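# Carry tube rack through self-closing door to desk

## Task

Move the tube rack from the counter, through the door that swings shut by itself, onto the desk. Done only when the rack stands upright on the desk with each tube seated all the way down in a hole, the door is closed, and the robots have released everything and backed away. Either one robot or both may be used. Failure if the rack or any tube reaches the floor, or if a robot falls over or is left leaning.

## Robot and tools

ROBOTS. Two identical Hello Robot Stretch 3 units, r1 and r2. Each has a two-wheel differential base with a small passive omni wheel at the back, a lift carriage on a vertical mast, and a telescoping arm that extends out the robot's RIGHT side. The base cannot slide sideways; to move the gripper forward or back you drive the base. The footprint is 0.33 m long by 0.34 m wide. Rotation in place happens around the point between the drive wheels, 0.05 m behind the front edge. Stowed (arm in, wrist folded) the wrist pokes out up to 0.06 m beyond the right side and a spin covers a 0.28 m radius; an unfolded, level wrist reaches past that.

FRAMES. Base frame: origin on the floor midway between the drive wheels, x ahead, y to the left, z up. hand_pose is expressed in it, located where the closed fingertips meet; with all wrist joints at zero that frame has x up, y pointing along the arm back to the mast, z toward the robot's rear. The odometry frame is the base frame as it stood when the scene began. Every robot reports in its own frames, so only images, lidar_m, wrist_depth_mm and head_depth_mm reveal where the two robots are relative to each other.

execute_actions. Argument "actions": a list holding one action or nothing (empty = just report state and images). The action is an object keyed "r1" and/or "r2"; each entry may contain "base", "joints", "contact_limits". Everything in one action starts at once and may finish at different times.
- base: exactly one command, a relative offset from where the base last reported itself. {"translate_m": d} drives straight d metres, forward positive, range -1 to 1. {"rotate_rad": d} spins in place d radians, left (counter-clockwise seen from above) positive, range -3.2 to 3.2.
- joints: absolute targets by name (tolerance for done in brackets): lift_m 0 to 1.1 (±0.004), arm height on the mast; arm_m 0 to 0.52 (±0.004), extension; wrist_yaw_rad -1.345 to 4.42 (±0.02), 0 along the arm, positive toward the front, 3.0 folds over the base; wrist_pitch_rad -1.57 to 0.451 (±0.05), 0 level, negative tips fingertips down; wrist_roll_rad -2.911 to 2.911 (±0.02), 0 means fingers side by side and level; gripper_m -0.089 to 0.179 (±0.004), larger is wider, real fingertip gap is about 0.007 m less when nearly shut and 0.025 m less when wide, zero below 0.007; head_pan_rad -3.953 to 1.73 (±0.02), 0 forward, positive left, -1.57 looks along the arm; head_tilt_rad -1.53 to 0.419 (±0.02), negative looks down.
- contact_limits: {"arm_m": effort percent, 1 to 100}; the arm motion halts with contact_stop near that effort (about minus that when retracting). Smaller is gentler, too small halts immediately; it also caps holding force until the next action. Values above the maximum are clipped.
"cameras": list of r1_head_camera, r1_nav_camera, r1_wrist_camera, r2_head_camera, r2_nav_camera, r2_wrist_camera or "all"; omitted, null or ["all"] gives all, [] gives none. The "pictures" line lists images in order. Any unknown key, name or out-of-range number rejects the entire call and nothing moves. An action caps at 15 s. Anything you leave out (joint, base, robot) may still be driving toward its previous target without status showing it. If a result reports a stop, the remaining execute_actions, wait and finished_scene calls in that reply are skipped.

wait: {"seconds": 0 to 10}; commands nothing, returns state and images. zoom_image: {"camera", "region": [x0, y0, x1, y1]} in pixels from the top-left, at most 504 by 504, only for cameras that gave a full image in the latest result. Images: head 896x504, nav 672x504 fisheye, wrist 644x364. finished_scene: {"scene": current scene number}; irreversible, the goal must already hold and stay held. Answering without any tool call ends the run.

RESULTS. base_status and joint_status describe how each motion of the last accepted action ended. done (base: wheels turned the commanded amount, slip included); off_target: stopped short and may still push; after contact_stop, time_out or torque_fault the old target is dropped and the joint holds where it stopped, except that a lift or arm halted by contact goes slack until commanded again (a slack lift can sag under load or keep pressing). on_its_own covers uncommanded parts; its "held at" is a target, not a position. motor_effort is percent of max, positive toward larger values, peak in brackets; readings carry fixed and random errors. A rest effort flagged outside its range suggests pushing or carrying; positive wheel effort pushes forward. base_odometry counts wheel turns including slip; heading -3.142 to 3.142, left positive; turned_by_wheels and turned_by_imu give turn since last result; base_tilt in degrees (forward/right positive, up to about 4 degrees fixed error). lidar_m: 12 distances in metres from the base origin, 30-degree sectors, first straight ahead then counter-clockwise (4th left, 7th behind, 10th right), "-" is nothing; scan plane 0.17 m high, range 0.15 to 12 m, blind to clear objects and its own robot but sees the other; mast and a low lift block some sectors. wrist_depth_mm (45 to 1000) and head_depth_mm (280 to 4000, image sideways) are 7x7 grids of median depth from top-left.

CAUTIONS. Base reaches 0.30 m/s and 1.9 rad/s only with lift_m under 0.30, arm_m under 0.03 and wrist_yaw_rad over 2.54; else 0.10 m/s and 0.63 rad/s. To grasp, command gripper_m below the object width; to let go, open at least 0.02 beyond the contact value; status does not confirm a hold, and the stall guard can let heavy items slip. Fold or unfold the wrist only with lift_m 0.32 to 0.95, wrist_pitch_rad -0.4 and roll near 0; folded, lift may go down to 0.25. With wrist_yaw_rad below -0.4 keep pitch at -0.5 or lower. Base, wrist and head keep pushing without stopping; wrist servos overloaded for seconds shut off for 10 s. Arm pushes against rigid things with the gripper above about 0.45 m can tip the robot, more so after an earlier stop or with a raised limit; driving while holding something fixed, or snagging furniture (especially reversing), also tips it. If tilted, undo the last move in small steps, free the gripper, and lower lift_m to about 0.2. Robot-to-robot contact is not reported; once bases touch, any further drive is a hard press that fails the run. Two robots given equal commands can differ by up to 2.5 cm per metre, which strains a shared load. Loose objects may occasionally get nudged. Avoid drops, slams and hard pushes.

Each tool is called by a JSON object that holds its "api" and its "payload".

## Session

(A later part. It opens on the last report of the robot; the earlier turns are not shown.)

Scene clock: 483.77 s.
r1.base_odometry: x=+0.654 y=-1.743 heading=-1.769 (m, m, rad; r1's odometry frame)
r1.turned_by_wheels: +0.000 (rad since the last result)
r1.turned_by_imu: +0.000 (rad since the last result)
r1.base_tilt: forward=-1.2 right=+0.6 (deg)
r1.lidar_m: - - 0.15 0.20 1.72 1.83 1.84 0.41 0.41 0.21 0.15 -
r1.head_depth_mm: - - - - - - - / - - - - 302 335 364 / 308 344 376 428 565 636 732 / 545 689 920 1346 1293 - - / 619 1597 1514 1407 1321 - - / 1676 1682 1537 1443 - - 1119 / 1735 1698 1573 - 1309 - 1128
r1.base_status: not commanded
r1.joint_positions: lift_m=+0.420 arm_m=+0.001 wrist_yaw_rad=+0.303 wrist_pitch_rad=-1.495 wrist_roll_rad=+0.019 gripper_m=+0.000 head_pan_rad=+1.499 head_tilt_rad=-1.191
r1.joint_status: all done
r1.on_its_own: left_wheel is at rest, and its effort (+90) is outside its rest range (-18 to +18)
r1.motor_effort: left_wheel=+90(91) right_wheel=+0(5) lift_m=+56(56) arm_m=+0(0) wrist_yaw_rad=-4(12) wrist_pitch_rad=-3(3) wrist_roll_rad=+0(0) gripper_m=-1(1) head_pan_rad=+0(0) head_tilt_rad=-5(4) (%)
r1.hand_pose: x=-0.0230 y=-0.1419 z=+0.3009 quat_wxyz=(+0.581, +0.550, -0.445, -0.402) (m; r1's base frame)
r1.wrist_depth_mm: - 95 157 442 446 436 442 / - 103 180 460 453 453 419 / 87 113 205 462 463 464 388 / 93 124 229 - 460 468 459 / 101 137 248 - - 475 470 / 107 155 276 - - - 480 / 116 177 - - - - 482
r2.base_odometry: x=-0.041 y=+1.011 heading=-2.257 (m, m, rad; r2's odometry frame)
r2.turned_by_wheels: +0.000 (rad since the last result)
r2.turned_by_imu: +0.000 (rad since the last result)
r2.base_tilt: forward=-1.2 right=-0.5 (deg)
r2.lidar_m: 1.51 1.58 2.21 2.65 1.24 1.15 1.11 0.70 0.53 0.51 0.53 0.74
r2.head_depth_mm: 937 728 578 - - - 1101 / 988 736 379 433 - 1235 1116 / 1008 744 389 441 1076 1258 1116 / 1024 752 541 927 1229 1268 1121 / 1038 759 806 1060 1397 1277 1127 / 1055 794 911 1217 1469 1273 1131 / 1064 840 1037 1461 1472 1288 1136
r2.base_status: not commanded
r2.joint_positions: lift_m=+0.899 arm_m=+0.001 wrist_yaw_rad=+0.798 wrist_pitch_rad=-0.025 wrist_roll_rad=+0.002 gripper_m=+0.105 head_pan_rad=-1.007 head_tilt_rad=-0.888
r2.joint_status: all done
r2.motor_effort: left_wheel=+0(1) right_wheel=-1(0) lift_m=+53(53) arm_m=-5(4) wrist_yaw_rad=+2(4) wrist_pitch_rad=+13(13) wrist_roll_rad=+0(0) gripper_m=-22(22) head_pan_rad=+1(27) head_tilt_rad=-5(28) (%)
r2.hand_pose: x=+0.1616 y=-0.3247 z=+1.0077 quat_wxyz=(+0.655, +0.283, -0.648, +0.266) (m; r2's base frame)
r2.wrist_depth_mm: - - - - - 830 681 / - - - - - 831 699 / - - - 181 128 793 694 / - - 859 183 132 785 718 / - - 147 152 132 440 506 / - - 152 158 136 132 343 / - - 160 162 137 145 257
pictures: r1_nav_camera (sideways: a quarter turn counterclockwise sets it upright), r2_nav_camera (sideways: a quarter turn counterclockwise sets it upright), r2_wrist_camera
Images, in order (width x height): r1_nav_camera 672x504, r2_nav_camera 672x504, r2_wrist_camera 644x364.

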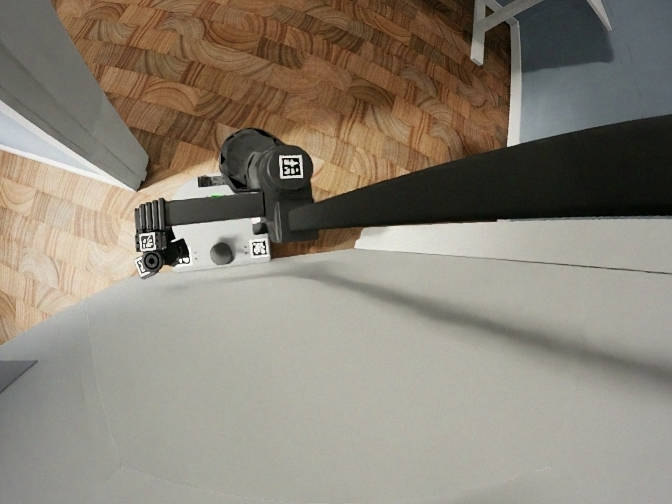

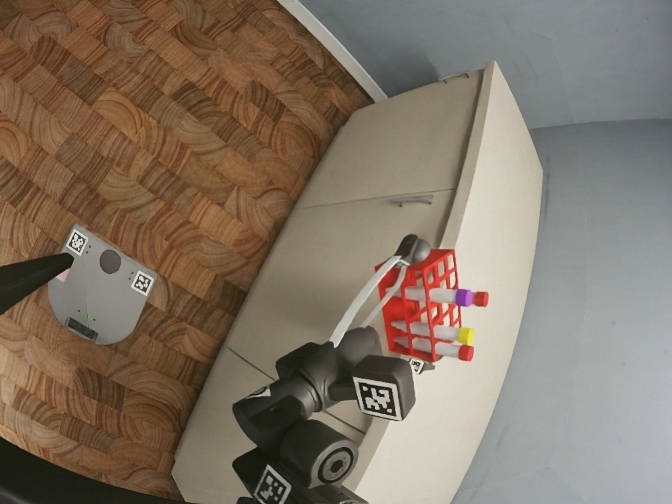

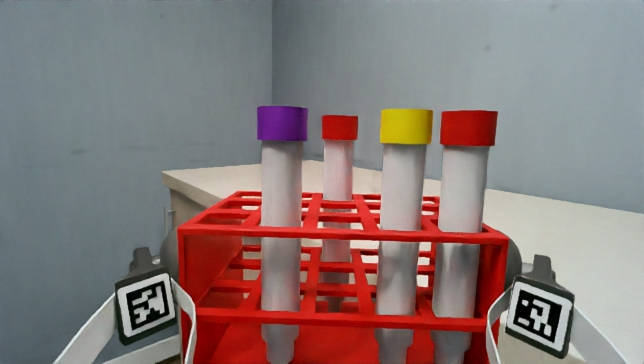

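{"api": "execute_actions", "payload": {"actions": [{"r1": {"base": {"rotate_rad": 0.35}, "joints": {"wrist_yaw_rad": -0.2}}, "r2": {"base": {"rotate_rad": 0.6}, "joints": {"wrist_yaw_rad": 1.85, "head_pan_rad": 0.0, "head_tilt_rad": -0.7}}}], "cameras": []}}

{"api": "execute_actions", "payload": {"actions": [{"r1": {"base": {"translate_m": 0.2}}, "r2": {"base": {"rotate_rad": 1.45}}}], "cameras": ["r1_nav_camera", "r2_wrist_camera", "r2_nav_camera"]}}

Scene clock: 524.83 s.
r1.base_odometry: x=+0.654 y=-1.742 heading=-1.421 (m, m, rad; r1's odometry frame)
r1.turned_by_wheels: +0.348 (rad since the last result)
r1.turned_by_imu: +0.271 (rad since the last result)
r1.base_tilt: forward=-1.1 right=+0.5 (deg)
r1.lidar_m: - 0.15 0.16 0.59 2.26 1.82 2.45 0.40 0.96 0.19 0.15 -
r1.head_depth_mm: 491 453 422 393 368 345 330 / 591 701 828 759 672 601 543 / 1658 1616 1461 1356 1283 1178 967 / 1743 1663 1512 1399 1292 - - / 1794 1668 1530 1400 1322 - - / 1857 1678 1532 1444 - - 1129 / 1886 1701 1571 - 1309 - 1127
r1.base_status: rotate_rad off_target (by the wheels' count: +0.3484 of +0.3500)
r1.joint_positions: lift_m=+0.420 arm_m=+0.001 wrist_yaw_rad=-0.197 wrist_pitch_rad=-1.498 wrist_roll_rad=+0.019 gripper_m=+0.000 head_pan_rad=+1.499 head_tilt_rad=-1.191
r1.joint_status: all done
r1.on_its_own: right_wheel is at rest, and its effort (+38) is outside its rest range (-18 to +18)
r1.motor_effort: left_wheel=-6(69) right_wheel=+38(50) lift_m=+43(57) arm_m=+0(0) wrist_yaw_rad=-4(0) wrist_pitch_rad=-1(3) wrist_roll_rad=+0(0) gripper_m=-1(2) head_pan_rad=+0(0) head_tilt_rad=-4(4) (%)
r1.hand_pose: x=-0.0206 y=-0.1407 z=+0.3014 quat_wxyz=(+0.463, +0.423, -0.567, -0.534) (m; r1's base frame)
r1.wrist_depth_mm: 98 126 230 442 450 440 398 / 99 127 239 460 454 439 404 / 100 130 245 466 457 452 460 / 101 132 249 - - - 465 / 103 134 247 - - - 466 / 104 136 233 - - - 476 / 103 139 333 - - - 478
r2.base_odometry: x=-0.041 y=+1.011 heading=-1.657 (m, m, rad; r2's odometry frame)
r2.turned_by_wheels: +0.600 (rad since the last result)
r2.turned_by_imu: +0.608 (rad since the last result)
r2.base_tilt: forward=-1.1 right=-0.6 (deg)
r2.lidar_m: 1.62 2.41 2.65 1.23 1.13 1.11 0.66 0.52 0.51 0.55 0.81 1.51
r2.head_depth_mm: 1308 1453 1614 1822 387 302 1143 / 1392 1551 1749 1912 310 300 1106 / 1493 1670 1902 2031 1653 305 1113 / 1600 1806 2084 2091 1655 1418 1188 / 1724 1963 2289 2106 1672 1386 1194 / 1876 2160 2490 2104 1685 1399 1194 / 2045 2389 2728 2120 1694 1406 1197
r2.base_status: done
r2.joint_positions: lift_m=+0.899 arm_m=+0.001 wrist_yaw_rad=+1.848 wrist_pitch_rad=-0.025 wrist_roll_rad=+0.002 gripper_m=+0.105 head_pan_rad=-0.007 head_tilt_rad=-0.705
r2.joint_status: all done
r2.motor_effort: left_wheel=-2(5) right_wheel=+4(8) lift_m=+53(53) arm_m=-6(6) wrist_yaw_rad=+2(3) wrist_pitch_rad=+13(13) wrist_roll_rad=+0(0) gripper_m=-22(22) head_pan_rad=+3(34) head_tilt_rad=+1(18) (%)
r2.hand_pose: x=+0.2245 y=-0.0764 z=+1.0077 quat_wxyz=(+0.433, +0.570, -0.419, +0.558) (m; r2's base frame)
r2.wrist_depth_mm: - - - - - - - / - - - - - - - / - - - 182 126 - - / - - - 183 130 - - / - - 147 153 132 - - / - - 152 158 137 133 - / - - 160 162 137 145 -
pictures: none
No camera images: the call's "cameras" was empty. Leave "cameras" out to get every camera's image.

Scene clock: 528.07 s.
r1.base_odometry: x=+0.684 y=-1.940 heading=-1.420 (m, m, rad; r1's odometry frame)
r1.turned_by_wheels: +0.001 (rad since the last result)
r1.turned_by_imu: +0.050 (rad since the last result)
r1.base_tilt: forward=-1.2 right=+0.6 (deg)
r1.lidar_m: - - 0.15 0.20 2.24 1.98 0.57 0.55 1.91 0.20 0.15 -
r1.head_depth_mm: - - - - - - - / - - - - - 330 362 / 319 350 388 433 567 622 689 / 545 686 912 1357 1297 - - / 1775 1629 1513 1396 1327 - - / 1837 1674 1529 1434 - - 1124 / 1881 1685 1564 - 1301 - 1125
r1.base_status: translate_m off_target (by the wheels' count: +0.1997 of +0.2000)
r1.joint_positions: lift_m=+0.420 arm_m=+0.001 wrist_yaw_rad=-0.197 wrist_pitch_rad=-1.498 wrist_roll_rad=+0.019 gripper_m=+0.000 head_pan_rad=+1.499 head_tilt_rad=-1.191
r1.joint_status: not commanded
r1.on_its_own: left_wheel is at rest, and its effort (+72) is outside its rest range (-18 to +18)
r1.motor_effort: left_wheel=+72(100) right_wheel=+9(43) lift_m=+43(45) arm_m=+0(0) wrist_yaw_rad=-3(4) wrist_pitch_rad=-1(1) wrist_roll_rad=+0(0) gripper_m=-2(2) head_pan_rad=+1(1) head_tilt_rad=-4(4) (%)
r1.hand_pose: x=-0.0205 y=-0.1407 z=+0.3014 quat_wxyz=(+0.462, +0.423, -0.567, -0.535) (m; r1's base frame)
r1.wrist_depth_mm: 116 159 328 451 446 443 435 / 112 152 302 459 455 453 450 / 109 145 279 469 455 460 457 / 105 139 249 - - - 466 / 103 134 228 - - - 466 / 102 129 199 - - - 475 / 99 124 233 - - - 492
r2.base_odometry: x=-0.041 y=+1.011 heading=-0.207 (m, m, rad; r2's odometry frame)
r2.turned_by_wheels: +1.450 (rad since the last result)
r2.turned_by_imu: +1.471 (rad since the last result)
r2.base_tilt: forward=-1.2 right=-0.5 (deg)
r2.lidar_m: 1.23 1.17 1.11 0.74 0.53 0.51 0.53 0.71 1.51 1.56 2.10 2.65
r2.head_depth_mm: 2263 2506 2641 2041 387 297 1145 / 2361 2658 2743 2049 310 300 1105 / 1100 2654 2641 1997 1662 305 1112 / 1309 1521 1618 1883 1663 1414 1173 / 1898 2055 2490 1920 1671 1387 1189 / 2970 3457 2866 2121 1674 1394 1197 / 3161 3576 2757 1585 1624 1397 1194
r2.base_status: done
r2.joint_positions: lift_m=+0.899 arm_m=+0.001 wrist_yaw_rad=+1.848 wrist_pitch_rad=-0.025 wrist_roll_rad=+0.002 gripper_m=+0.105 head_pan_rad=-0.007 head_tilt_rad=-0.705
r2.joint_status: not commanded
r2.motor_effort: left_wheel=-2(6) right_wheel=+4(8) lift_m=+53(53) arm_m=-5(5) wrist_yaw_rad=+3(2) wrist_pitch_rad=+13(13) wrist_roll_rad=+0(0) gripper_m=-22(22) head_pan_rad=+2(2) head_tilt_rad=+1(1) (%)
r2.hand_pose: x=+0.2245 y=-0.0764 z=+1.0077 quat_wxyz=(+0.433, +0.570, -0.419, +0.558) (m; r2's base frame)
r2.wrist_depth_mm: 899 - - - - - - / 909 - - - - - - / 894 - - 182 126 - - / 941 - - 183 130 - - / 936 - 147 153 131 - - / 953 - 152 159 137 132 - / 978 - 160 162 137 145 -
pictures: r1_nav_camera (sideways: a quarter turn counterclockwise sets it upright), r2_nav_camera (sideways: a quarter turn counterclockwise sets it upright), r2_wrist_camera
Images, in order (width x height): r1_nav_camera 672x504, r2_nav_camera 672x504, r2_wrist_camera 644x364.

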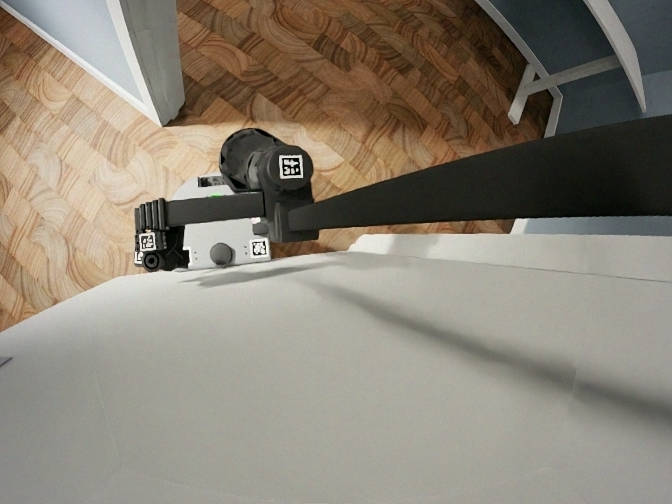

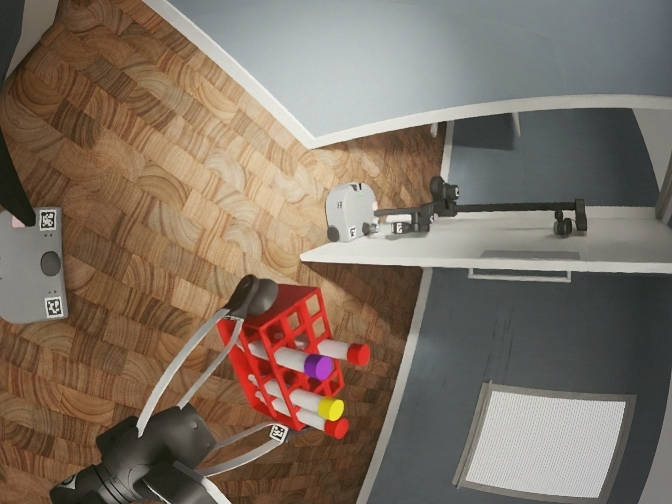

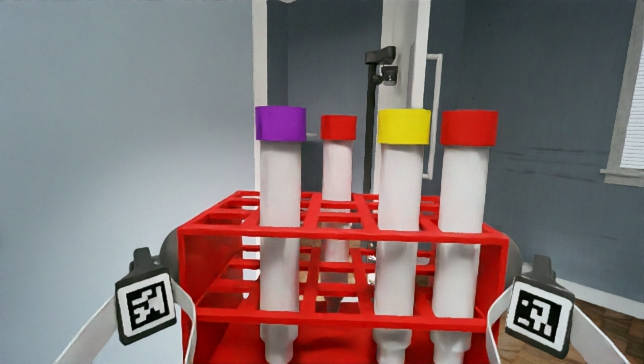

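{"api": "execute_actions", "payload": {"actions": [{"r1": {"base": {"rotate_rad": 0.5}}, "r2": {"base": {"translate_m": 0.15}}}], "cameras": []}}

{"api": "execute_actions", "payload": {"actions": [{"r1": {"base": {"translate_m": 0.2}}, "r2": {"base": {"translate_m": 0.22}}}], "cameras": ["r1_nav_camera"]}}

Scene clock: 569.90 s.
r1.base_odometry: x=+0.684 y=-1.940 heading=-0.921 (m, m, rad; r1's odometry frame)
r1.turned_by_wheels: +0.499 (rad since the last result)
r1.turned_by_imu: +0.465 (rad since the last result)
r1.base_tilt: forward=-1.2 right=+0.5 (deg)
r1.lidar_m: - 0.15 0.26 2.06 2.40 0.61 0.54 1.80 1.44 0.18 0.15 -
r1.head_depth_mm: 1744 1577 820 722 577 481 410 / 1785 1629 1482 1344 1232 865 662 / 1822 1635 1515 1389 1279 1202 1112 / 1821 1652 1510 1388 1290 - - / 1834 1658 1517 1403 1320 - - / 1860 1680 1534 1441 - - 1120 / 1873 1688 1564 - 1312 - 1121
r1.base_status: rotate_rad off_target (by the wheels' count: +0.4985 of +0.5000)
r1.joint_positions: lift_m=+0.420 arm_m=+0.001 wrist_yaw_rad=-0.197 wrist_pitch_rad=-1.498 wrist_roll_rad=+0.019 gripper_m=+0.000 head_pan_rad=+1.499 head_tilt_rad=-1.191
r1.joint_status: not commanded
r1.on_its_own: right_wheel is at rest, and its effort (+36) is outside its rest range (-18 to +18)
r1.motor_effort: left_wheel=-6(51) right_wheel=+36(43) lift_m=+43(43) arm_m=+0(0) wrist_yaw_rad=-3(3) wrist_pitch_rad=-1(1) wrist_roll_rad=+0(0) gripper_m=-2(2) head_pan_rad=+1(0) head_tilt_rad=-4(4) (%)
r1.hand_pose: x=-0.0205 y=-0.1407 z=+0.3014 quat_wxyz=(+0.462, +0.423, -0.567, -0.535) (m; r1's base frame)
r1.wrist_depth_mm: 86 109 188 449 448 437 438 / 90 115 205 456 458 450 447 / 93 121 227 465 462 463 455 / 97 128 242 - - - 458 / 102 136 264 - - - 466 / 105 144 263 - - - 477 / 109 155 502 - - - 485
r2.base_odometry: x=+0.106 y=+0.980 heading=-0.207 (m, m, rad; r2's odometry frame)
r2.turned_by_wheels: +0.000 (rad since the last result)
r2.turned_by_imu: -0.001 (rad since the last result)
r2.base_tilt: forward=-1.2 right=-0.5 (deg)
r2.lidar_m: 1.10 1.09 1.04 1.08 0.67 0.64 0.66 0.89 1.58 1.64 2.20 2.52
r2.head_depth_mm: 2135 2366 2553 2038 387 299 1146 / 2126 2417 2657 2057 311 300 1106 / 1015 1125 1266 1497 1608 305 1115 / 1349 1551 1543 1765 1665 1423 1177 / 1738 1983 1720 1833 1678 1390 1190 / 2821 3258 2723 2127 1683 1401 1196 / 2988 3482 2889 1552 1570 1404 1195
r2.base_status: done
r2.joint_positions: lift_m=+0.899 arm_m=+0.001 wrist_yaw_rad=+1.848 wrist_pitch_rad=-0.025 wrist_roll_rad=+0.002 gripper_m=+0.105 head_pan_rad=-0.007 head_tilt_rad=-0.704
r2.joint_status: not commanded
r2.motor_effort: left_wheel=-2(4) right_wheel=+3(8) lift_m=+53(53) arm_m=-5(5) wrist_yaw_rad=+2(2) wrist_pitch_rad=+13(13) wrist_roll_rad=+0(0) gripper_m=-22(22) head_pan_rad=+2(3) head_tilt_rad=+1(1) (%)
r2.hand_pose: x=+0.2245 y=-0.0764 z=+1.0077 quat_wxyz=(+0.433, +0.570, -0.419, +0.558) (m; r2's base frame)
r2.wrist_depth_mm: 833 968 - - - - - / 834 989 - - - - - / 865 982 - 182 126 - - / 867 - - 183 131 - - / 884 - 147 153 132 - - / 901 994 153 158 137 132 - / 920 - 160 162 137 145 -
pictures: none
No camera images: the call's "cameras" was empty. Leave "cameras" out to get every camera's image.

Scene clock: 573.17 s.
r1.base_odometry: x=+0.804 y=-2.099 heading=-0.922 (m, m, rad; r1's odometry frame)
r1.turned_by_wheels: -0.001 (rad since the last result)
r1.turned_by_imu: -0.027 (rad since the last result)
r1.base_tilt: forward=-1.2 right=+0.5 (deg)
r1.lidar_m: - - 0.15 0.22 2.09 2.64 0.73 1.44 1.33 0.20 0.15 -
r1.head_depth_mm: - - - - - - - / - - - - 318 342 373 / 354 379 419 510 654 678 704 / 1775 1640 1492 1375 1293 - - / 1841 1667 1516 1399 1325 - - / 1846 1673 1533 1449 - - 1123 / 1875 1692 1572 - 1296 - 1125
r1.base_status: translate_m off_target (by the wheels' count: +0.1998 of +0.2000)
r1.joint_positions: lift_m=+0.420 arm_m=+0.001 wrist_yaw_rad=-0.197 wrist_pitch_rad=-1.498 wrist_roll_rad=+0.019 gripper_m=+0.000 head_pan_rad=+1.499 head_tilt_rad=-1.191
r1.joint_status: not commanded
r1.on_its_own: right_wheel is at rest, and its effort (+26) is outside its rest range (-18 to +18)
r1.motor_effort: left_wheel=-2(5) right_wheel=+26(43) lift_m=+43(43) arm_m=+0(0) wrist_yaw_rad=-3(3) wrist_pitch_rad=-1(1) wrist_roll_rad=+0(0) gripper_m=-3(1) head_pan_rad=-1(2) head_tilt_rad=-4(5) (%)
r1.hand_pose: x=-0.0205 y=-0.1407 z=+0.3014 quat_wxyz=(+0.462, +0.423, -0.567, -0.535) (m; r1's base frame)
r1.wrist_depth_mm: 113 155 319 456 447 443 439 / 110 149 293 463 455 452 451 / 107 144 277 459 459 458 460 / 104 139 251 - - - 464 / 103 133 228 - - - 471 / 101 129 203 - - - 478 / 99 125 239 - - - 486
r2.base_odometry: x=+0.321 y=+0.935 heading=-0.207 (m, m, rad; r2's odometry frame)
r2.turned_by_wheels: +0.000 (rad since the last result)
r2.turned_by_imu: +0.000 (rad since the last result)
r2.base_tilt: forward=-1.1 right=-0.7 (deg)
r2.lidar_m: 1.18 0.97 0.94 0.97 0.87 0.83 0.86 1.15 1.69 1.75 2.35 1.07
r2.head_depth_mm: 936 1022 1129 1280 386 306 1144 / 1042 1141 1280 1441 310 300 1106 / 1165 1307 1409 1661 1608 305 1117 / 1274 1429 1558 1761 1605 1421 1174 / 1580 2698 2584 2096 1671 1389 1186 / 2581 2970 2887 2102 1698 1393 1193 / 2756 3211 2905 2133 1601 1401 1198
r2.base_status: done
r2.joint_positions: lift_m=+0.899 arm_m=+0.001 wrist_yaw_rad=+1.848 wrist_pitch_rad=-0.025 wrist_roll_rad=+0.002 gripper_m=+0.105 head_pan_rad=-0.007 head_tilt_rad=-0.704
r2.joint_status: not commanded
r2.motor_effort: left_wheel=-3(3) right_wheel=+3(9) lift_m=+53(54) arm_m=-5(5) wrist_yaw_rad=+2(2) wrist_pitch_rad=+13(13) wrist_roll_rad=+0(0) gripper_m=-22(22) head_pan_rad=+3(3) head_tilt_rad=+2(1) (%)
r2.hand_pose: x=+0.2245 y=-0.0764 z=+1.0077 quat_wxyz=(+0.433, +0.570, -0.419, +0.558) (m; r2's base frame)
r2.wrist_depth_mm: 746 870 - - - 920 - / 754 902 - - - 920 - / 769 883 - 182 126 856 - / 799 920 - 182 130 845 - / 802 917 147 153 132 832 - / 816 906 152 158 136 132 - / 822 - 160 162 137 145 -
pictures: r1_nav_camera (sideways: a quarter turn counterclockwise sets it upright)
Images, in order (width x height): r1_nav_camera 672x504.

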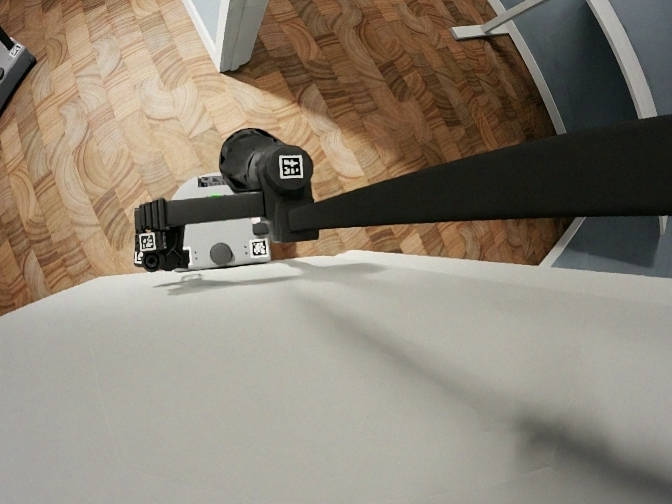

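{"api": "execute_actions", "payload": {"actions": [{"r1": {"base": {"rotate_rad": 0.42}}, "r2": {"base": {"translate_m": 0.12}}}], "cameras": []}}

{"api": "execute_actions", "payload": {"actions": [{"r1": {"base": {"translate_m": 0.16}}, "r2": {"base": {"translate_m": 0.18}}}], "cameras": ["r1_nav_camera", "r2_nav_camera"]}}

Scene clock: 585.17 s.
r1.base_odometry: x=+0.804 y=-2.099 heading=-0.503 (m, m, rad; r1's odometry frame)
r1.turned_by_wheels: +0.419 (rad since the last result)
r1.turned_by_imu: +0.409 (rad since the last result)
r1.base_tilt: forward=-1.2 right=+0.5 (deg)
r1.lidar_m: - 0.15 0.22 2.13 2.09 0.73 1.19 1.21 2.39 0.18 0.15 -
r1.head_depth_mm: 1784 1616 766 593 504 437 384 / 1805 1618 1489 1363 1012 771 627 / 1818 1653 1496 1391 1277 1196 1096 / 1827 1663 1508 1399 1296 - - / 1854 1668 1531 1407 1327 - - / 1860 1679 1536 1445 - - 1121 / 1862 1690 1562 - 1309 - 1122
r1.base_status: rotate_rad off_target (by the wheels' count: +0.4188 of +0.4200)
r1.joint_positions: lift_m=+0.420 arm_m=+0.001 wrist_yaw_rad=-0.197 wrist_pitch_rad=-1.498 wrist_roll_rad=+0.019 gripper_m=+0.000 head_pan_rad=+1.499 head_tilt_rad=-1.191
r1.joint_status: not commanded
r1.on_its_own: right_wheel is at rest, and its effort (+29) is outside its rest range (-18 to +18)
r1.motor_effort: left_wheel=-5(10) right_wheel=+29(42) lift_m=+43(42) arm_m=+0(0) wrist_yaw_rad=-2(3) wrist_pitch_rad=-1(1) wrist_roll_rad=+0(0) gripper_m=-1(2) head_pan_rad=+0(1) head_tilt_rad=-5(5) (%)
r1.hand_pose: x=-0.0205 y=-0.1407 z=+0.3014 quat_wxyz=(+0.462, +0.423, -0.567, -0.535) (m; r1's base frame)
r1.wrist_depth_mm: 90 115 200 450 448 444 438 / 92 119 217 458 457 449 441 / 96 124 233 465 463 461 462 / 99 129 245 - - - 462 / 102 136 257 - - - 470 / 104 142 257 - - - 478 / 107 150 431 - - - 488
r2.base_odometry: x=+0.439 y=+0.910 heading=-0.207 (m, m, rad; r2's odometry frame)
r2.turned_by_wheels: +0.000 (rad since the last result)
r2.turned_by_imu: -0.001 (rad since the last result)
r2.base_tilt: forward=-1.1 right=-0.5 (deg)
r2.lidar_m: 1.18 0.92 0.88 0.90 0.98 0.94 0.97 1.30 1.74 1.80 2.31 1.05
r2.head_depth_mm: 939 1025 1135 1270 387 300 1144 / 1023 1133 1266 1423 310 300 1109 / 1131 1262 1376 1630 1536 305 1115 / 1239 1376 1462 1739 1546 1412 1178 / 1428 2529 2565 2107 1673 1398 1190 / 2470 2846 2889 2110 1682 1396 1194 / 2658 3069 2914 2146 1699 1368 1197
r2.base_status: done
r2.joint_positions: lift_m=+0.899 arm_m=+0.001 wrist_yaw_rad=+1.848 wrist_pitch_rad=-0.025 wrist_roll_rad=+0.002 gripper_m=+0.105 head_pan_rad=-0.007 head_tilt_rad=-0.704
r2.joint_status: not commanded
r2.motor_effort: left_wheel=-2(5) right_wheel=+3(8) lift_m=+53(53) arm_m=-5(5) wrist_yaw_rad=+2(2) wrist_pitch_rad=+13(13) wrist_roll_rad=+0(0) gripper_m=-22(22) head_pan_rad=+2(3) head_tilt_rad=+2(2) (%)
r2.hand_pose: x=+0.2245 y=-0.0764 z=+1.0077 quat_wxyz=(+0.433, +0.570, -0.419, +0.558) (m; r2's base frame)
r2.wrist_depth_mm: 719 820 - - - 916 715 / 730 835 - - - 921 737 / 729 849 - 182 126 858 774 / 743 864 - 182 130 863 789 / 761 874 147 153 132 838 807 / 782 843 152 158 137 133 - / 774 958 160 162 137 145 -
pictures: none
No camera images: the call's "cameras" was empty. Leave "cameras" out to get every camera's image.

Scene clock: 588.20 s.
r1.base_odometry: x=+0.944 y=-2.176 heading=-0.504 (m, m, rad; r1's odometry frame)
r1.turned_by_wheels: -0.001 (rad since the last result)
r1.turned_by_imu: -0.007 (rad since the last result)
r1.base_tilt: forward=-1.2 right=+0.4 (deg)
r1.lidar_m: - - 0.15 0.22 2.56 0.88 1.18 1.18 2.38 0.20 0.15 -
r1.head_depth_mm: - - - - - - - / - - - - 314 338 367 / 341 373 407 479 619 657 696 / 1831 1647 1515 1394 1291 - - / 1840 1666 1522 1399 1318 - - / 1875 1681 1531 1430 - - 1125 / 1894 1696 1567 - 1300 - 1125
r1.base_status: done
r1.joint_positions: lift_m=+0.420 arm_m=+0.001 wrist_yaw_rad=-0.197 wrist_pitch_rad=-1.498 wrist_roll_rad=+0.019 gripper_m=+0.000 head_pan_rad=+1.499 head_tilt_rad=-1.191
r1.joint_status: not commanded
r1.on_its_own: right_wheel is at rest, and its effort (+19) is outside its rest range (-18 to +18)
r1.motor_effort: left_wheel=-2(3) right_wheel=+19(45) lift_m=+43(43) arm_m=+0(0) wrist_yaw_rad=-3(3) wrist_pitch_rad=-1(1) wrist_roll_rad=+0(0) gripper_m=-2(3) head_pan_rad=+1(0) head_tilt_rad=-5(4) (%)
r1.hand_pose: x=-0.0205 y=-0.1407 z=+0.3014 quat_wxyz=(+0.462, +0.423, -0.567, -0.535) (m; r1's base frame)
r1.wrist_depth_mm: 115 156 323 447 436 449 440 / 111 150 297 450 455 451 446 / 108 144 276 459 461 459 456 / 105 139 253 - - - 465 / 103 134 228 - - - 470 / 101 129 200 - - - 485 / 99 125 235 - - - 488
r2.base_odometry: x=+0.615 y=+0.873 heading=-0.207 (m, m, rad; r2's odometry frame)
r2.turned_by_wheels: +0.000 (rad since the last result)
r2.turned_by_imu: +0.000 (rad since the last result)
r2.base_tilt: forward=-1.2 right=-0.5 (deg)
r2.lidar_m: 1.18 0.82 0.79 0.82 1.10 1.10 1.13 1.52 1.83 1.90 2.16 1.16
r2.head_depth_mm: 970 1067 1194 1356 387 306 1145 / 1019 1138 1260 1421 311 296 1112 / 1078 1205 1334 1592 1486 305 1110 / 1102 1242 1305 1700 1564 1416 1175 / 1257 1472 2577 2036 1678 1386 1185 / 2287 2600 2832 2136 1680 1410 1196 / 2452 2837 2909 2148 1691 1405 1203
r2.base_status: done
r2.joint_positions: lift_m=+0.899 arm_m=+0.001 wrist_yaw_rad=+1.848 wrist_pitch_rad=-0.025 wrist_roll_rad=+0.002 gripper_m=+0.105 head_pan_rad=-0.007 head_tilt_rad=-0.704
r2.joint_status: not commanded
r2.motor_effort: left_wheel=-3(5) right_wheel=+3(10) lift_m=+53(53) arm_m=-5(5) wrist_yaw_rad=+2(3) wrist_pitch_rad=+13(13) wrist_roll_rad=+0(0) gripper_m=-23(22) head_pan_rad=+3(3) head_tilt_rad=+1(2) (%)
r2.hand_pose: x=+0.2245 y=-0.0764 z=+1.0077 quat_wxyz=(+0.433, +0.570, -0.419, +0.558) (m; r2's base frame)
r2.wrist_depth_mm: 635 - - - - 934 791 / 648 - - - - 947 782 / 662 - - 182 127 913 794 / 675 - - 183 131 928 811 / 680 778 147 153 132 917 835 / 696 765 152 158 136 133 840 / 705 - 160 162 138 145 812
pictures: r1_nav_camera (sideways: a quarter turn counterclockwise sets it upright), r2_nav_camera (sideways: a quarter turn counterclockwise sets it upright)
Images, in order (width x height): r1_nav_camera 672x504, r2_nav_camera 672x504.

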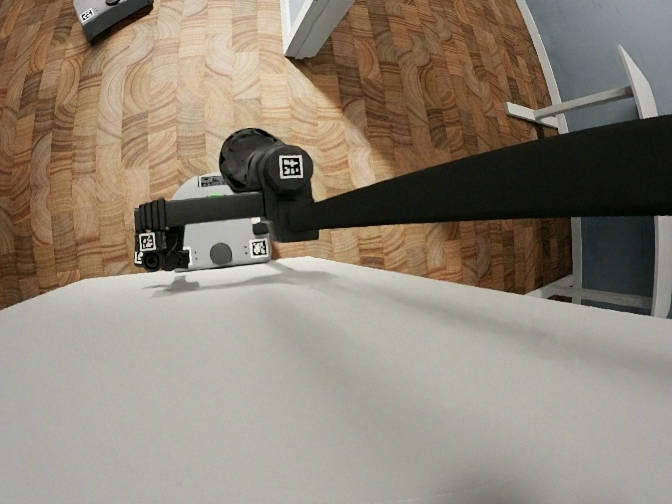

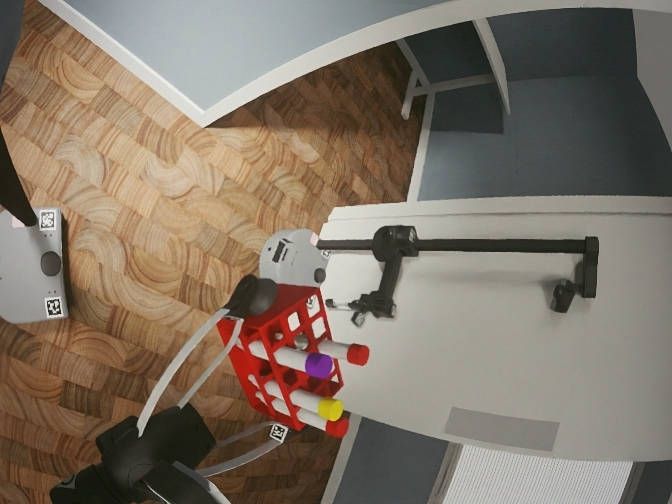

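{"api": "execute_actions", "payload": {"actions": [{"r1": {"base": {"translate_m": -0.06}}}], "cameras": []}}

{"api": "execute_actions", "payload": {"actions": [{"r1": {"base": {"rotate_rad": -1.3}}, "r2": {"base": {"translate_m": 0.15}}}], "cameras": ["r1_nav_camera", "r2_nav_camera"]}}

Scene clock: 620.27 s.
r1.base_odometry: x=+0.892 y=-2.147 heading=-0.504 (m, m, rad; r1's odometry frame)
r1.turned_by_wheels: +0.000 (rad since the last result)
r1.turned_by_imu: +0.000 (rad since the last result)
r1.base_tilt: forward=-1.2 right=+0.5 (deg)
r1.lidar_m: - - 0.15 2.13 2.12 0.83 1.18 1.12 2.39 0.19 0.15 -
r1.head_depth_mm: 298 299 300 302 303 303 304 / 1767 602 447 450 451 453 455 / 1830 1641 1500 1381 1266 1057 794 / 1823 1659 1521 1389 1295 - - / 1855 1664 1518 1401 1326 - - / 1847 1680 1541 1448 - - 1123 / 1865 1699 1557 - 1309 - 1128
r1.base_status: done
r1.joint_positions: lift_m=+0.420 arm_m=+0.001 wrist_yaw_rad=-0.197 wrist_pitch_rad=-1.498 wrist_roll_rad=+0.019 gripper_m=+0.000 head_pan_rad=+1.499 head_tilt_rad=-1.191
r1.joint_status: not commanded
r1.motor_effort: left_wheel=-1(10) right_wheel=+5(10) lift_m=+43(43) arm_m=+0(0) wrist_yaw_rad=-3(3) wrist_pitch_rad=-1(1) wrist_roll_rad=+0(0) gripper_m=-2(1) head_pan_rad=+1(0) head_tilt_rad=-4(4) (%)
r1.hand_pose: x=-0.0205 y=-0.1407 z=+0.3014 quat_wxyz=(+0.462, +0.423, -0.567, -0.535) (m; r1's base frame)
r1.wrist_depth_mm: 103 138 266 447 445 448 442 / 103 137 260 461 451 449 449 / 104 136 259 468 457 457 458 / 104 135 253 - - - 459 / 103 134 237 - - - 467 / 103 133 219 - - - 474 / 102 132 280 - - - 480
r2.base_odometry: x=+0.615 y=+0.873 heading=-0.207 (m, m, rad; r2's odometry frame)
r2.turned_by_wheels: +0.000 (rad since the last result)
r2.turned_by_imu: -0.001 (rad since the last result)
r2.base_tilt: forward=-1.2 right=-0.5 (deg)
r2.lidar_m: 1.13 0.82 0.79 0.82 1.10 1.10 1.13 1.52 1.83 1.90 2.15 1.06
r2.head_depth_mm: 915 1008 1121 1270 387 306 1146 / 975 1082 1217 1321 310 305 1111 / 1048 1171 1331 1530 1443 305 1112 / 1012 1208 1227 1538 1522 1416 1172 / 1251 1461 2578 2040 1682 1392 1189 / 2290 2620 2850 2111 1680 1399 1193 / 2463 2829 2894 2130 1696 1401 1201
r2.base_status: not commanded
r2.joint_positions: lift_m=+0.899 arm_m=+0.001 wrist_yaw_rad=+1.848 wrist_pitch_rad=-0.025 wrist_roll_rad=+0.002 gripper_m=+0.105 head_pan_rad=-0.007 head_tilt_rad=-0.704
r2.joint_status: not commanded
r2.motor_effort: left_wheel=-3(2) right_wheel=+4(3) lift_m=+53(53) arm_m=-5(5) wrist_yaw_rad=+2(2) wrist_pitch_rad=+13(13) wrist_roll_rad=+0(1) gripper_m=-22(22) head_pan_rad=+4(2) head_tilt_rad=+2(2) (%)
r2.hand_pose: x=+0.2245 y=-0.0764 z=+1.0077 quat_wxyz=(+0.433, +0.570, -0.419, +0.558) (m; r2's base frame)
r2.wrist_depth_mm: 640 - - - - 864 729 / 651 - - - - 905 729 / 671 - - 181 126 859 744 / 670 - - 183 130 854 746 / 691 786 147 152 131 859 753 / 700 784 153 158 135 132 745 / 702 - 160 162 137 145 731
pictures: none
No camera images: the call's "cameras" was empty. Leave "cameras" out to get every camera's image.

Scene clock: 624.53 s.
r1.base_odometry: x=+0.891 y=-2.147 heading=-1.804 (m, m, rad; r1's odometry frame)
r1.turned_by_wheels: -1.299 (rad since the last result)
r1.turned_by_imu: -0.521 (rad since the last result)
r1.base_tilt: forward=-1.2 right=+0.6 (deg)
r1.lidar_m: - - 0.15 0.20 2.06 2.04 0.70 1.02 0.89 0.20 0.15 -
r1.head_depth_mm: - - - - - - - / - - - - - 333 361 / 319 350 388 434 567 621 687 / 485 646 1466 1365 1288 - - / 1836 1673 1524 1395 1328 - - / 1863 1674 1536 1439 - - 1128 / 1878 1688 1572 - 1305 - 1129
r1.base_status: done
r1.joint_positions: lift_m=+0.420 arm_m=+0.001 wrist_yaw_rad=-0.197 wrist_pitch_rad=-1.499 wrist_roll_rad=+0.019 gripper_m=+0.000 head_pan_rad=+1.500 head_tilt_rad=-1.192
r1.joint_status: not commanded
r1.on_its_own: left_wheel is at rest, and its effort (+42) is outside its rest range (-18 to +18)
r1.motor_effort: left_wheel=+42(100) right_wheel=+7(21) lift_m=+44(45) arm_m=+0(0) wrist_yaw_rad=-3(3) wrist_pitch_rad=-1(1) wrist_roll_rad=+0(0) gripper_m=-2(2) head_pan_rad=+1(0) head_tilt_rad=-4(5) (%)
r1.hand_pose: x=-0.0205 y=-0.1406 z=+0.3013 quat_wxyz=(+0.462, +0.423, -0.567, -0.535) (m; r1's base frame)
r1.wrist_depth_mm: 116 160 324 445 450 444 439 / 112 152 301 458 458 450 447 / 108 145 276 467 467 458 450 / 105 139 251 - - - 462 / 103 134 228 - - - 469 / 102 129 198 - - - 478 / 99 124 234 - - - 483
r2.base_odometry: x=+0.762 y=+0.842 heading=-0.208 (m, m, rad; r2's odometry frame)
r2.turned_by_wheels: +0.000 (rad since the last result)
r2.turned_by_imu: -0.001 (rad since the last result)
r2.base_tilt: forward=-1.1 right=-0.6 (deg)
r2.lidar_m: 0.76 2.69 0.72 0.74 1.00 1.22 1.27 1.70 1.91 1.96 2.02 0.60
r2.head_depth_mm: 586 636 694 767 387 306 1122 / 664 726 806 906 310 304 1106 / 763 847 959 1053 1099 305 1110 / 901 1019 1178 1180 1418 1266 1174 / 869 1136 1385 1091 1676 1330 1191 / 2129 2467 2722 2060 1693 1394 1189 / 2272 2638 2882 2142 1690 1403 1203
r2.base_status: done
r2.joint_positions: lift_m=+0.899 arm_m=+0.001 wrist_yaw_rad=+1.848 wrist_pitch_rad=-0.025 wrist_roll_rad=+0.002 gripper_m=+0.105 head_pan_rad=-0.007 head_tilt_rad=-0.704
r2.joint_status: not commanded
r2.motor_effort: left_wheel=-3(4) right_wheel=+3(8) lift_m=+53(53) arm_m=-5(5) wrist_yaw_rad=+2(2) wrist_pitch_rad=+13(13) wrist_roll_rad=+0(0) gripper_m=-22(22) head_pan_rad=+2(3) head_tilt_rad=+2(2) (%)
r2.hand_pose: x=+0.2245 y=-0.0764 z=+1.0077 quat_wxyz=(+0.433, +0.570, -0.419, +0.558) (m; r2's base frame)
r2.wrist_depth_mm: - - - - 753 516 381 / 601 - - - 819 520 380 / 597 - - 182 126 470 381 / 603 - - 182 130 472 384 / 618 - 147 153 132 456 384 / 628 - 152 158 136 132 388 / 638 - 160 162 137 145 387
pictures: r1_nav_camera (sideways: a quarter turn counterclockwise sets it upright), r2_nav_camera (sideways: a quarter turn counterclockwise sets it upright)
Images, in order (width x height): r1_nav_camera 672x504, r2_nav_camera 672x504.

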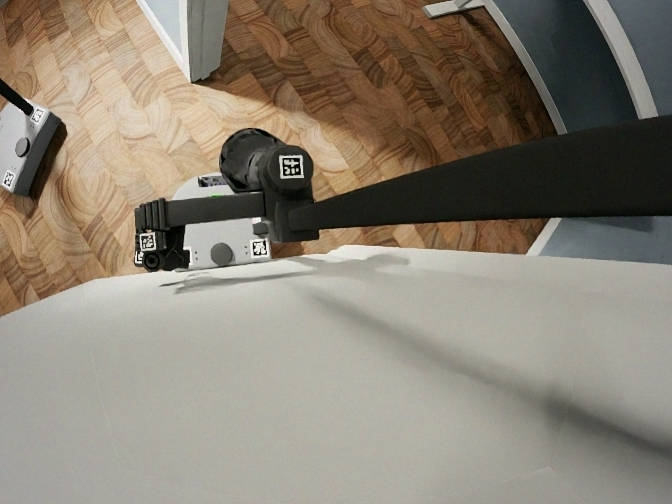

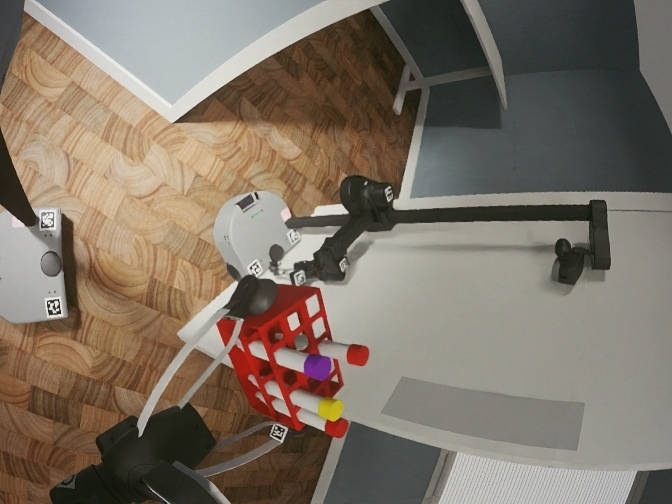

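{"api": "execute_actions", "payload": {"actions": [{"r1": {"base": {"rotate_rad": 0.48}, "joints": {"wrist_yaw_rad": -0.7, "lift_m": 0.36}}}], "cameras": []}}

{"api": "execute_actions", "payload": {"actions": [{"r1": {"base": {"translate_m": 0.16}}}], "cameras": []}}

{"api": "execute_actions", "payload": {"actions": [{"r1": {"base": {"rotate_rad": 1.5}}}], "cameras": ["r1_nav_camera", "r2_nav_camera"]}}

Scene clock: 683.13 s.
r1.base_odometry: x=+0.891 y=-2.147 heading=-1.325 (m, m, rad; r1's odometry frame)
r1.turned_by_wheels: +0.479 (rad since the last result)
r1.turned_by_imu: +0.444 (rad since the last result)
r1.base_tilt: forward=-1.2 right=+0.5 (deg)
r1.lidar_m: - 0.15 0.23 2.11 2.46 0.69 0.79 0.89 2.52 0.18 0.15 -
r1.head_depth_mm: 1779 1615 733 616 516 444 389 / 1789 1621 1486 1356 1042 786 631 / 1814 1642 1496 1382 1281 1203 1108 / 1825 1652 1511 1389 1294 - - / 1843 1657 1518 1402 1317 - - / 1848 1677 1528 1433 - - 1121 / 1863 1684 1563 - 1292 1248 1128
r1.base_status: rotate_rad off_target (by the wheels' count: +0.4787 of +0.4800)
r1.joint_positions: lift_m=+0.360 arm_m=+0.001 wrist_yaw_rad=-0.697 wrist_pitch_rad=-1.499 wrist_roll_rad=+0.019 gripper_m=+0.000 head_pan_rad=+1.500 head_tilt_rad=-1.192
r1.joint_status: all done
r1.on_its_own: right_wheel is at rest, and its effort (+33) is outside its rest range (-18 to +18)
r1.motor_effort: left_wheel=-5(22) right_wheel=+33(44) lift_m=+27(40) arm_m=+0(0) wrist_yaw_rad=-4(6) wrist_pitch_rad=-1(1) wrist_roll_rad=+0(0) gripper_m=-1(2) head_pan_rad=+0(0) head_tilt_rad=-4(4) (%)
r1.hand_pose: x=-0.0180 y=-0.1417 z=+0.2419 quat_wxyz=(+0.316, +0.270, -0.654, -0.632) (m; r1's base frame)
r1.wrist_depth_mm: 148 217 395 389 388 385 381 / 138 193 401 397 392 - - / 130 175 340 400 - - - / 122 160 283 - - - - / 114 147 233 - - - - / 108 137 197 - - - - / 103 128 214 336 - - -
r2.base_odometry: x=+0.762 y=+0.842 heading=-0.208 (m, m, rad; r2's odometry frame)
r2.turned_by_wheels: +0.000 (rad since the last result)
r2.turned_by_imu: -0.001 (rad since the last result)
r2.base_tilt: forward=-1.2 right=-0.5 (deg)
r2.lidar_m: 0.85 2.70 0.72 0.74 1.00 1.23 1.27 1.70 1.90 1.97 2.02 0.69
r2.head_depth_mm: 667 727 799 888 387 306 1143 / 737 811 906 1020 310 305 1109 / 825 920 1043 1160 1119 305 1110 / 944 1065 1230 1371 1458 1265 1170 / 1020 1104 1344 1073 1430 1326 1187 / 2113 2471 2761 2108 1685 1403 1193 / 2277 2670 2907 2137 1694 1408 1201
r2.base_status: not commanded
r2.joint_positions: lift_m=+0.899 arm_m=+0.001 wrist_yaw_rad=+1.848 wrist_pitch_rad=-0.025 wrist_roll_rad=+0.002 gripper_m=+0.105 head_pan_rad=-0.007 head_tilt_rad=-0.704
r2.joint_status: not commanded
r2.motor_effort: left_wheel=-3(2) right_wheel=+3(3) lift_m=+53(53) arm_m=-5(5) wrist_yaw_rad=+3(2) wrist_pitch_rad=+13(13) wrist_roll_rad=+0(0) gripper_m=-22(22) head_pan_rad=+1(3) head_tilt_rad=+2(1) (%)
r2.hand_pose: x=+0.2245 y=-0.0764 z=+1.0077 quat_wxyz=(+0.433, +0.570, -0.419, +0.558) (m; r2's base frame)
r2.wrist_depth_mm: - - - - 790 609 469 / 607 - - - 915 620 467 / 602 - - 181 126 573 474 / 601 - - 183 130 569 475 / 619 - 147 153 132 557 479 / 630 - 152 158 136 132 470 / 641 - 160 162 137 145 453
pictures: none
No camera images: the call's "cameras" was empty. Leave "cameras" out to get every camera's image.

Scene clock: 686.57 s.
r1.base_odometry: x=+0.930 y=-2.302 heading=-1.324 (m, m, rad; r1's odometry frame)
r1.turned_by_wheels: +0.001 (rad since the last result)
r1.turned_by_imu: -0.033 (rad since the last result)
r1.base_tilt: forward=-1.3 right=+0.5 (deg)
r1.lidar_m: - - 0.15 0.20 2.47 0.85 0.84 1.02 2.53 0.20 0.15 -
r1.head_depth_mm: - - - - - - - / - - - - - 330 362 / 1758 352 389 435 568 624 688 / 1822 1661 1503 1391 1287 - - / 1848 1666 1522 1403 1328 - - / 1858 1688 1534 1440 - - 1130 / 1888 1686 1572 - 1295 1240 1130
r1.base_status: translate_m off_target (by the wheels' count: +0.1597 of +0.1600)
r1.joint_positions: lift_m=+0.360 arm_m=+0.001 wrist_yaw_rad=-0.697 wrist_pitch_rad=-1.499 wrist_roll_rad=+0.019 gripper_m=+0.000 head_pan_rad=+1.500 head_tilt_rad=-1.192
r1.joint_status: not commanded
r1.on_its_own: left_wheel is at rest, and its effort (+63) is outside its rest range (-18 to +18)
r1.motor_effort: left_wheel=+63(100) right_wheel=+8(46) lift_m=+41(41) arm_m=+0(0) wrist_yaw_rad=-3(4) wrist_pitch_rad=-1(1) wrist_roll_rad=+0(0) gripper_m=-2(1) head_pan_rad=+1(0) head_tilt_rad=-3(4) (%)
r1.hand_pose: x=-0.0180 y=-0.1417 z=+0.2414 quat_wxyz=(+0.316, +0.270, -0.654, -0.632) (m; r1's base frame)
r1.wrist_depth_mm: 238 395 395 388 390 386 384 / 197 300 398 396 394 - - / 170 235 407 405 - - - / 147 195 323 - - - - / 131 165 240 - - - - / 118 144 192 - - - - / 107 127 181 239 - - -
r2.base_odometry: x=+0.762 y=+0.842 heading=-0.208 (m, m, rad; r2's odometry frame)
r2.turned_by_wheels: +0.000 (rad since the last result)
r2.turned_by_imu: -0.001 (rad since the last result)
r2.base_tilt: forward=-1.2 right=-0.5 (deg)
r2.lidar_m: 1.02 2.70 0.72 0.74 1.00 1.23 1.26 1.71 1.91 1.97 2.02 0.95
r2.head_depth_mm: 814 899 999 1131 387 306 1145 / 869 960 1083 1204 310 305 1112 / 930 1043 1176 1284 1448 305 1116 / 953 1054 1222 1171 1454 1357 1176 / 1102 1270 1522 1956 1675 1387 1192 / 2140 2440 2728 2118 1687 1396 1190 / 2276 2651 2881 2133 1694 1405 1199
r2.base_status: not commanded
r2.joint_positions: lift_m=+0.899 arm_m=+0.001 wrist_yaw_rad=+1.848 wrist_pitch_rad=-0.025 wrist_roll_rad=+0.002 gripper_m=+0.105 head_pan_rad=-0.007 head_tilt_rad=-0.704
r2.joint_status: not commanded
r2.motor_effort: left_wheel=-3(3) right_wheel=+3(3) lift_m=+53(53) arm_m=-5(5) wrist_yaw_rad=+2(1) wrist_pitch_rad=+13(13) wrist_roll_rad=+0(0) gripper_m=-21(22) head_pan_rad=+3(3) head_tilt_rad=+2(2) (%)
r2.hand_pose: x=+0.2245 y=-0.0764 z=+1.0077 quat_wxyz=(+0.433, +0.570, -0.419, +0.558) (m; r2's base frame)
r2.wrist_depth_mm: - - - - 894 782 642 / 607 - - - 980 788 644 / 596 - - 181 126 745 647 / 602 - - 182 130 773 659 / 617 - 146 153 132 748 682 / 635 - 152 158 136 132 672 / 644 - 160 162 137 145 641
pictures: none
No camera images: the call's "cameras" was empty. Leave "cameras" out to get every camera's image.

Scene clock: 690.67 s.
r1.base_odometry: x=+0.930 y=-2.302 heading=+0.175 (m, m, rad; r1's odometry frame)
r1.turned_by_wheels: +1.499 (rad since the last result)
r1.turned_by_imu: +1.321 (rad since the last result)
r1.base_tilt: forward=-1.3 right=+0.5 (deg)
r1.lidar_m: 0.23 2.11 2.66 0.83 1.00 0.99 2.33 2.30 0.26 0.18 0.17 0.17
r1.head_depth_mm: 1773 1613 1477 1366 1265 1187 797 / 1789 1623 1493 1373 1273 1186 1107 / 1823 1641 1507 1376 1284 1198 1115 / 915 1119 1424 1390 1293 - - / 930 1278 1505 1393 1321 - - / 1293 1629 1529 1431 - - 1130 / 1810 1701 1567 - 1297 1253 1130
r1.base_status: rotate_rad off_target (by the wheels' count: +1.4987 of +1.5000)
r1.joint_positions: lift_m=+0.360 arm_m=+0.001 wrist_yaw_rad=-0.697 wrist_pitch_rad=-1.499 wrist_roll_rad=+0.019 gripper_m=+0.000 head_pan_rad=+1.500 head_tilt_rad=-1.192
r1.joint_status: not commanded
r1.on_its_own: right_wheel is at rest, and its effort (+34) is outside its rest range (-18 to +18)
r1.motor_effort: left_wheel=+1(43) right_wheel=+34(51) lift_m=+41(41) arm_m=+0(0) wrist_yaw_rad=-3(3) wrist_pitch_rad=-1(1) wrist_roll_rad=+0(0) gripper_m=-2(2) head_pan_rad=+1(1) head_tilt_rad=-4(4) (%)
r1.hand_pose: x=-0.0180 y=-0.1417 z=+0.2414 quat_wxyz=(+0.316, +0.270, -0.654, -0.632) (m; r1's base frame)
r1.wrist_depth_mm: - 72 118 330 388 388 378 / - 77 135 393 389 - - / - 85 157 406 - - - / - 93 185 - - - - / - 103 210 - - - - / - 116 239 - - - - / 91 133 433 438 - - -
r2.base_odometry: x=+0.762 y=+0.842 heading=-0.208 (m, m, rad; r2's odometry frame)
r2.turned_by_wheels: +0.000 (rad since the last result)
r2.turned_by_imu: -0.001 (rad since the last result)
r2.base_tilt: forward=-1.1 right=-0.5 (deg)
r2.lidar_m: 0.86 2.69 0.72 0.74 1.00 1.23 1.27 1.70 1.90 1.97 2.02 1.17
r2.head_depth_mm: 938 1043 1176 1349 387 306 1142 / 966 1080 1218 1189 311 305 1110 / 960 1066 1211 1023 1369 305 1113 / 1025 1149 1329 1565 1651 1421 1175 / 1114 1294 1528 1961 1665 1395 1189 / 2151 2452 2694 2115 1682 1398 1195 / 2263 2643 2872 2146 1700 1407 1205
r2.base_status: not commanded
r2.joint_positions: lift_m=+0.899 arm_m=+0.001 wrist_yaw_rad=+1.848 wrist_pitch_rad=-0.025 wrist_roll_rad=+0.002 gripper_m=+0.105 head_pan_rad=-0.007 head_tilt_rad=-0.704
r2.joint_status: not commanded
r2.motor_effort: left_wheel=-3(2) right_wheel=+4(3) lift_m=+53(53) arm_m=-5(5) wrist_yaw_rad=+2(2) wrist_pitch_rad=+13(13) wrist_roll_rad=+0(0) gripper_m=-23(22) head_pan_rad=+3(2) head_tilt_rad=+2(2) (%)
r2.hand_pose: x=+0.2245 y=-0.0764 z=+1.0077 quat_wxyz=(+0.433, +0.570, -0.419, +0.558) (m; r2's base frame)
r2.wrist_depth_mm: - - - - 841 901 794 / 604 - - - - 919 810 / 607 - - 181 126 893 814 / 608 - - 182 130 916 830 / 618 - 147 153 132 909 842 / 633 - 152 158 136 132 849 / 650 - 160 162 137 146 838
pictures: r1_nav_camera (sideways: a quarter turn counterclockwise sets it upright), r2_nav_camera (sideways: a quarter turn counterclockwise sets it upright)
Images, in order (width x height): r1_nav_camera 672x504, r2_nav_camera 672x504.

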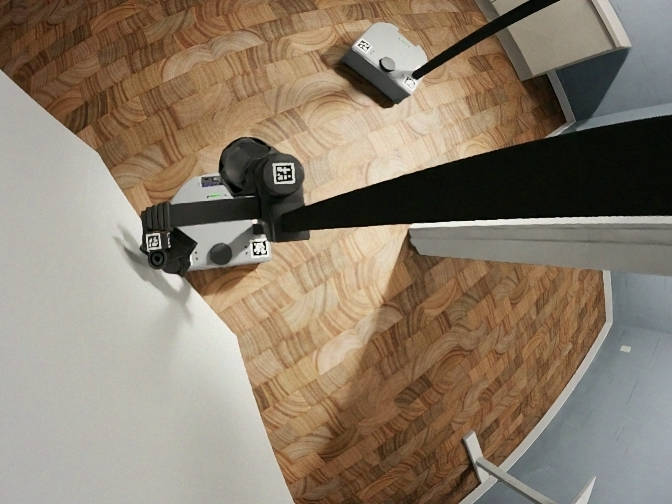

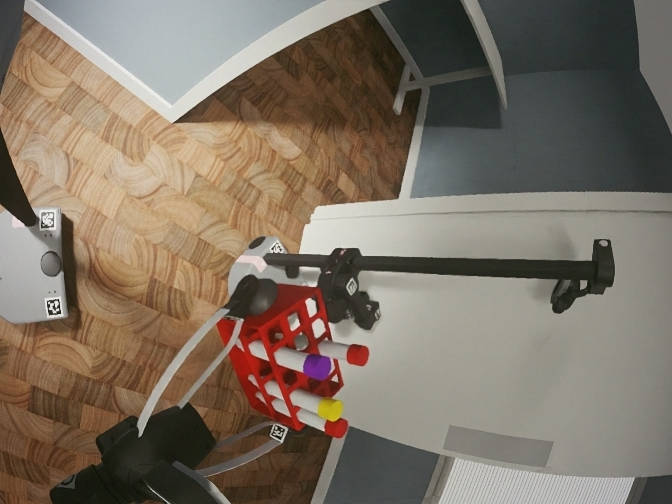

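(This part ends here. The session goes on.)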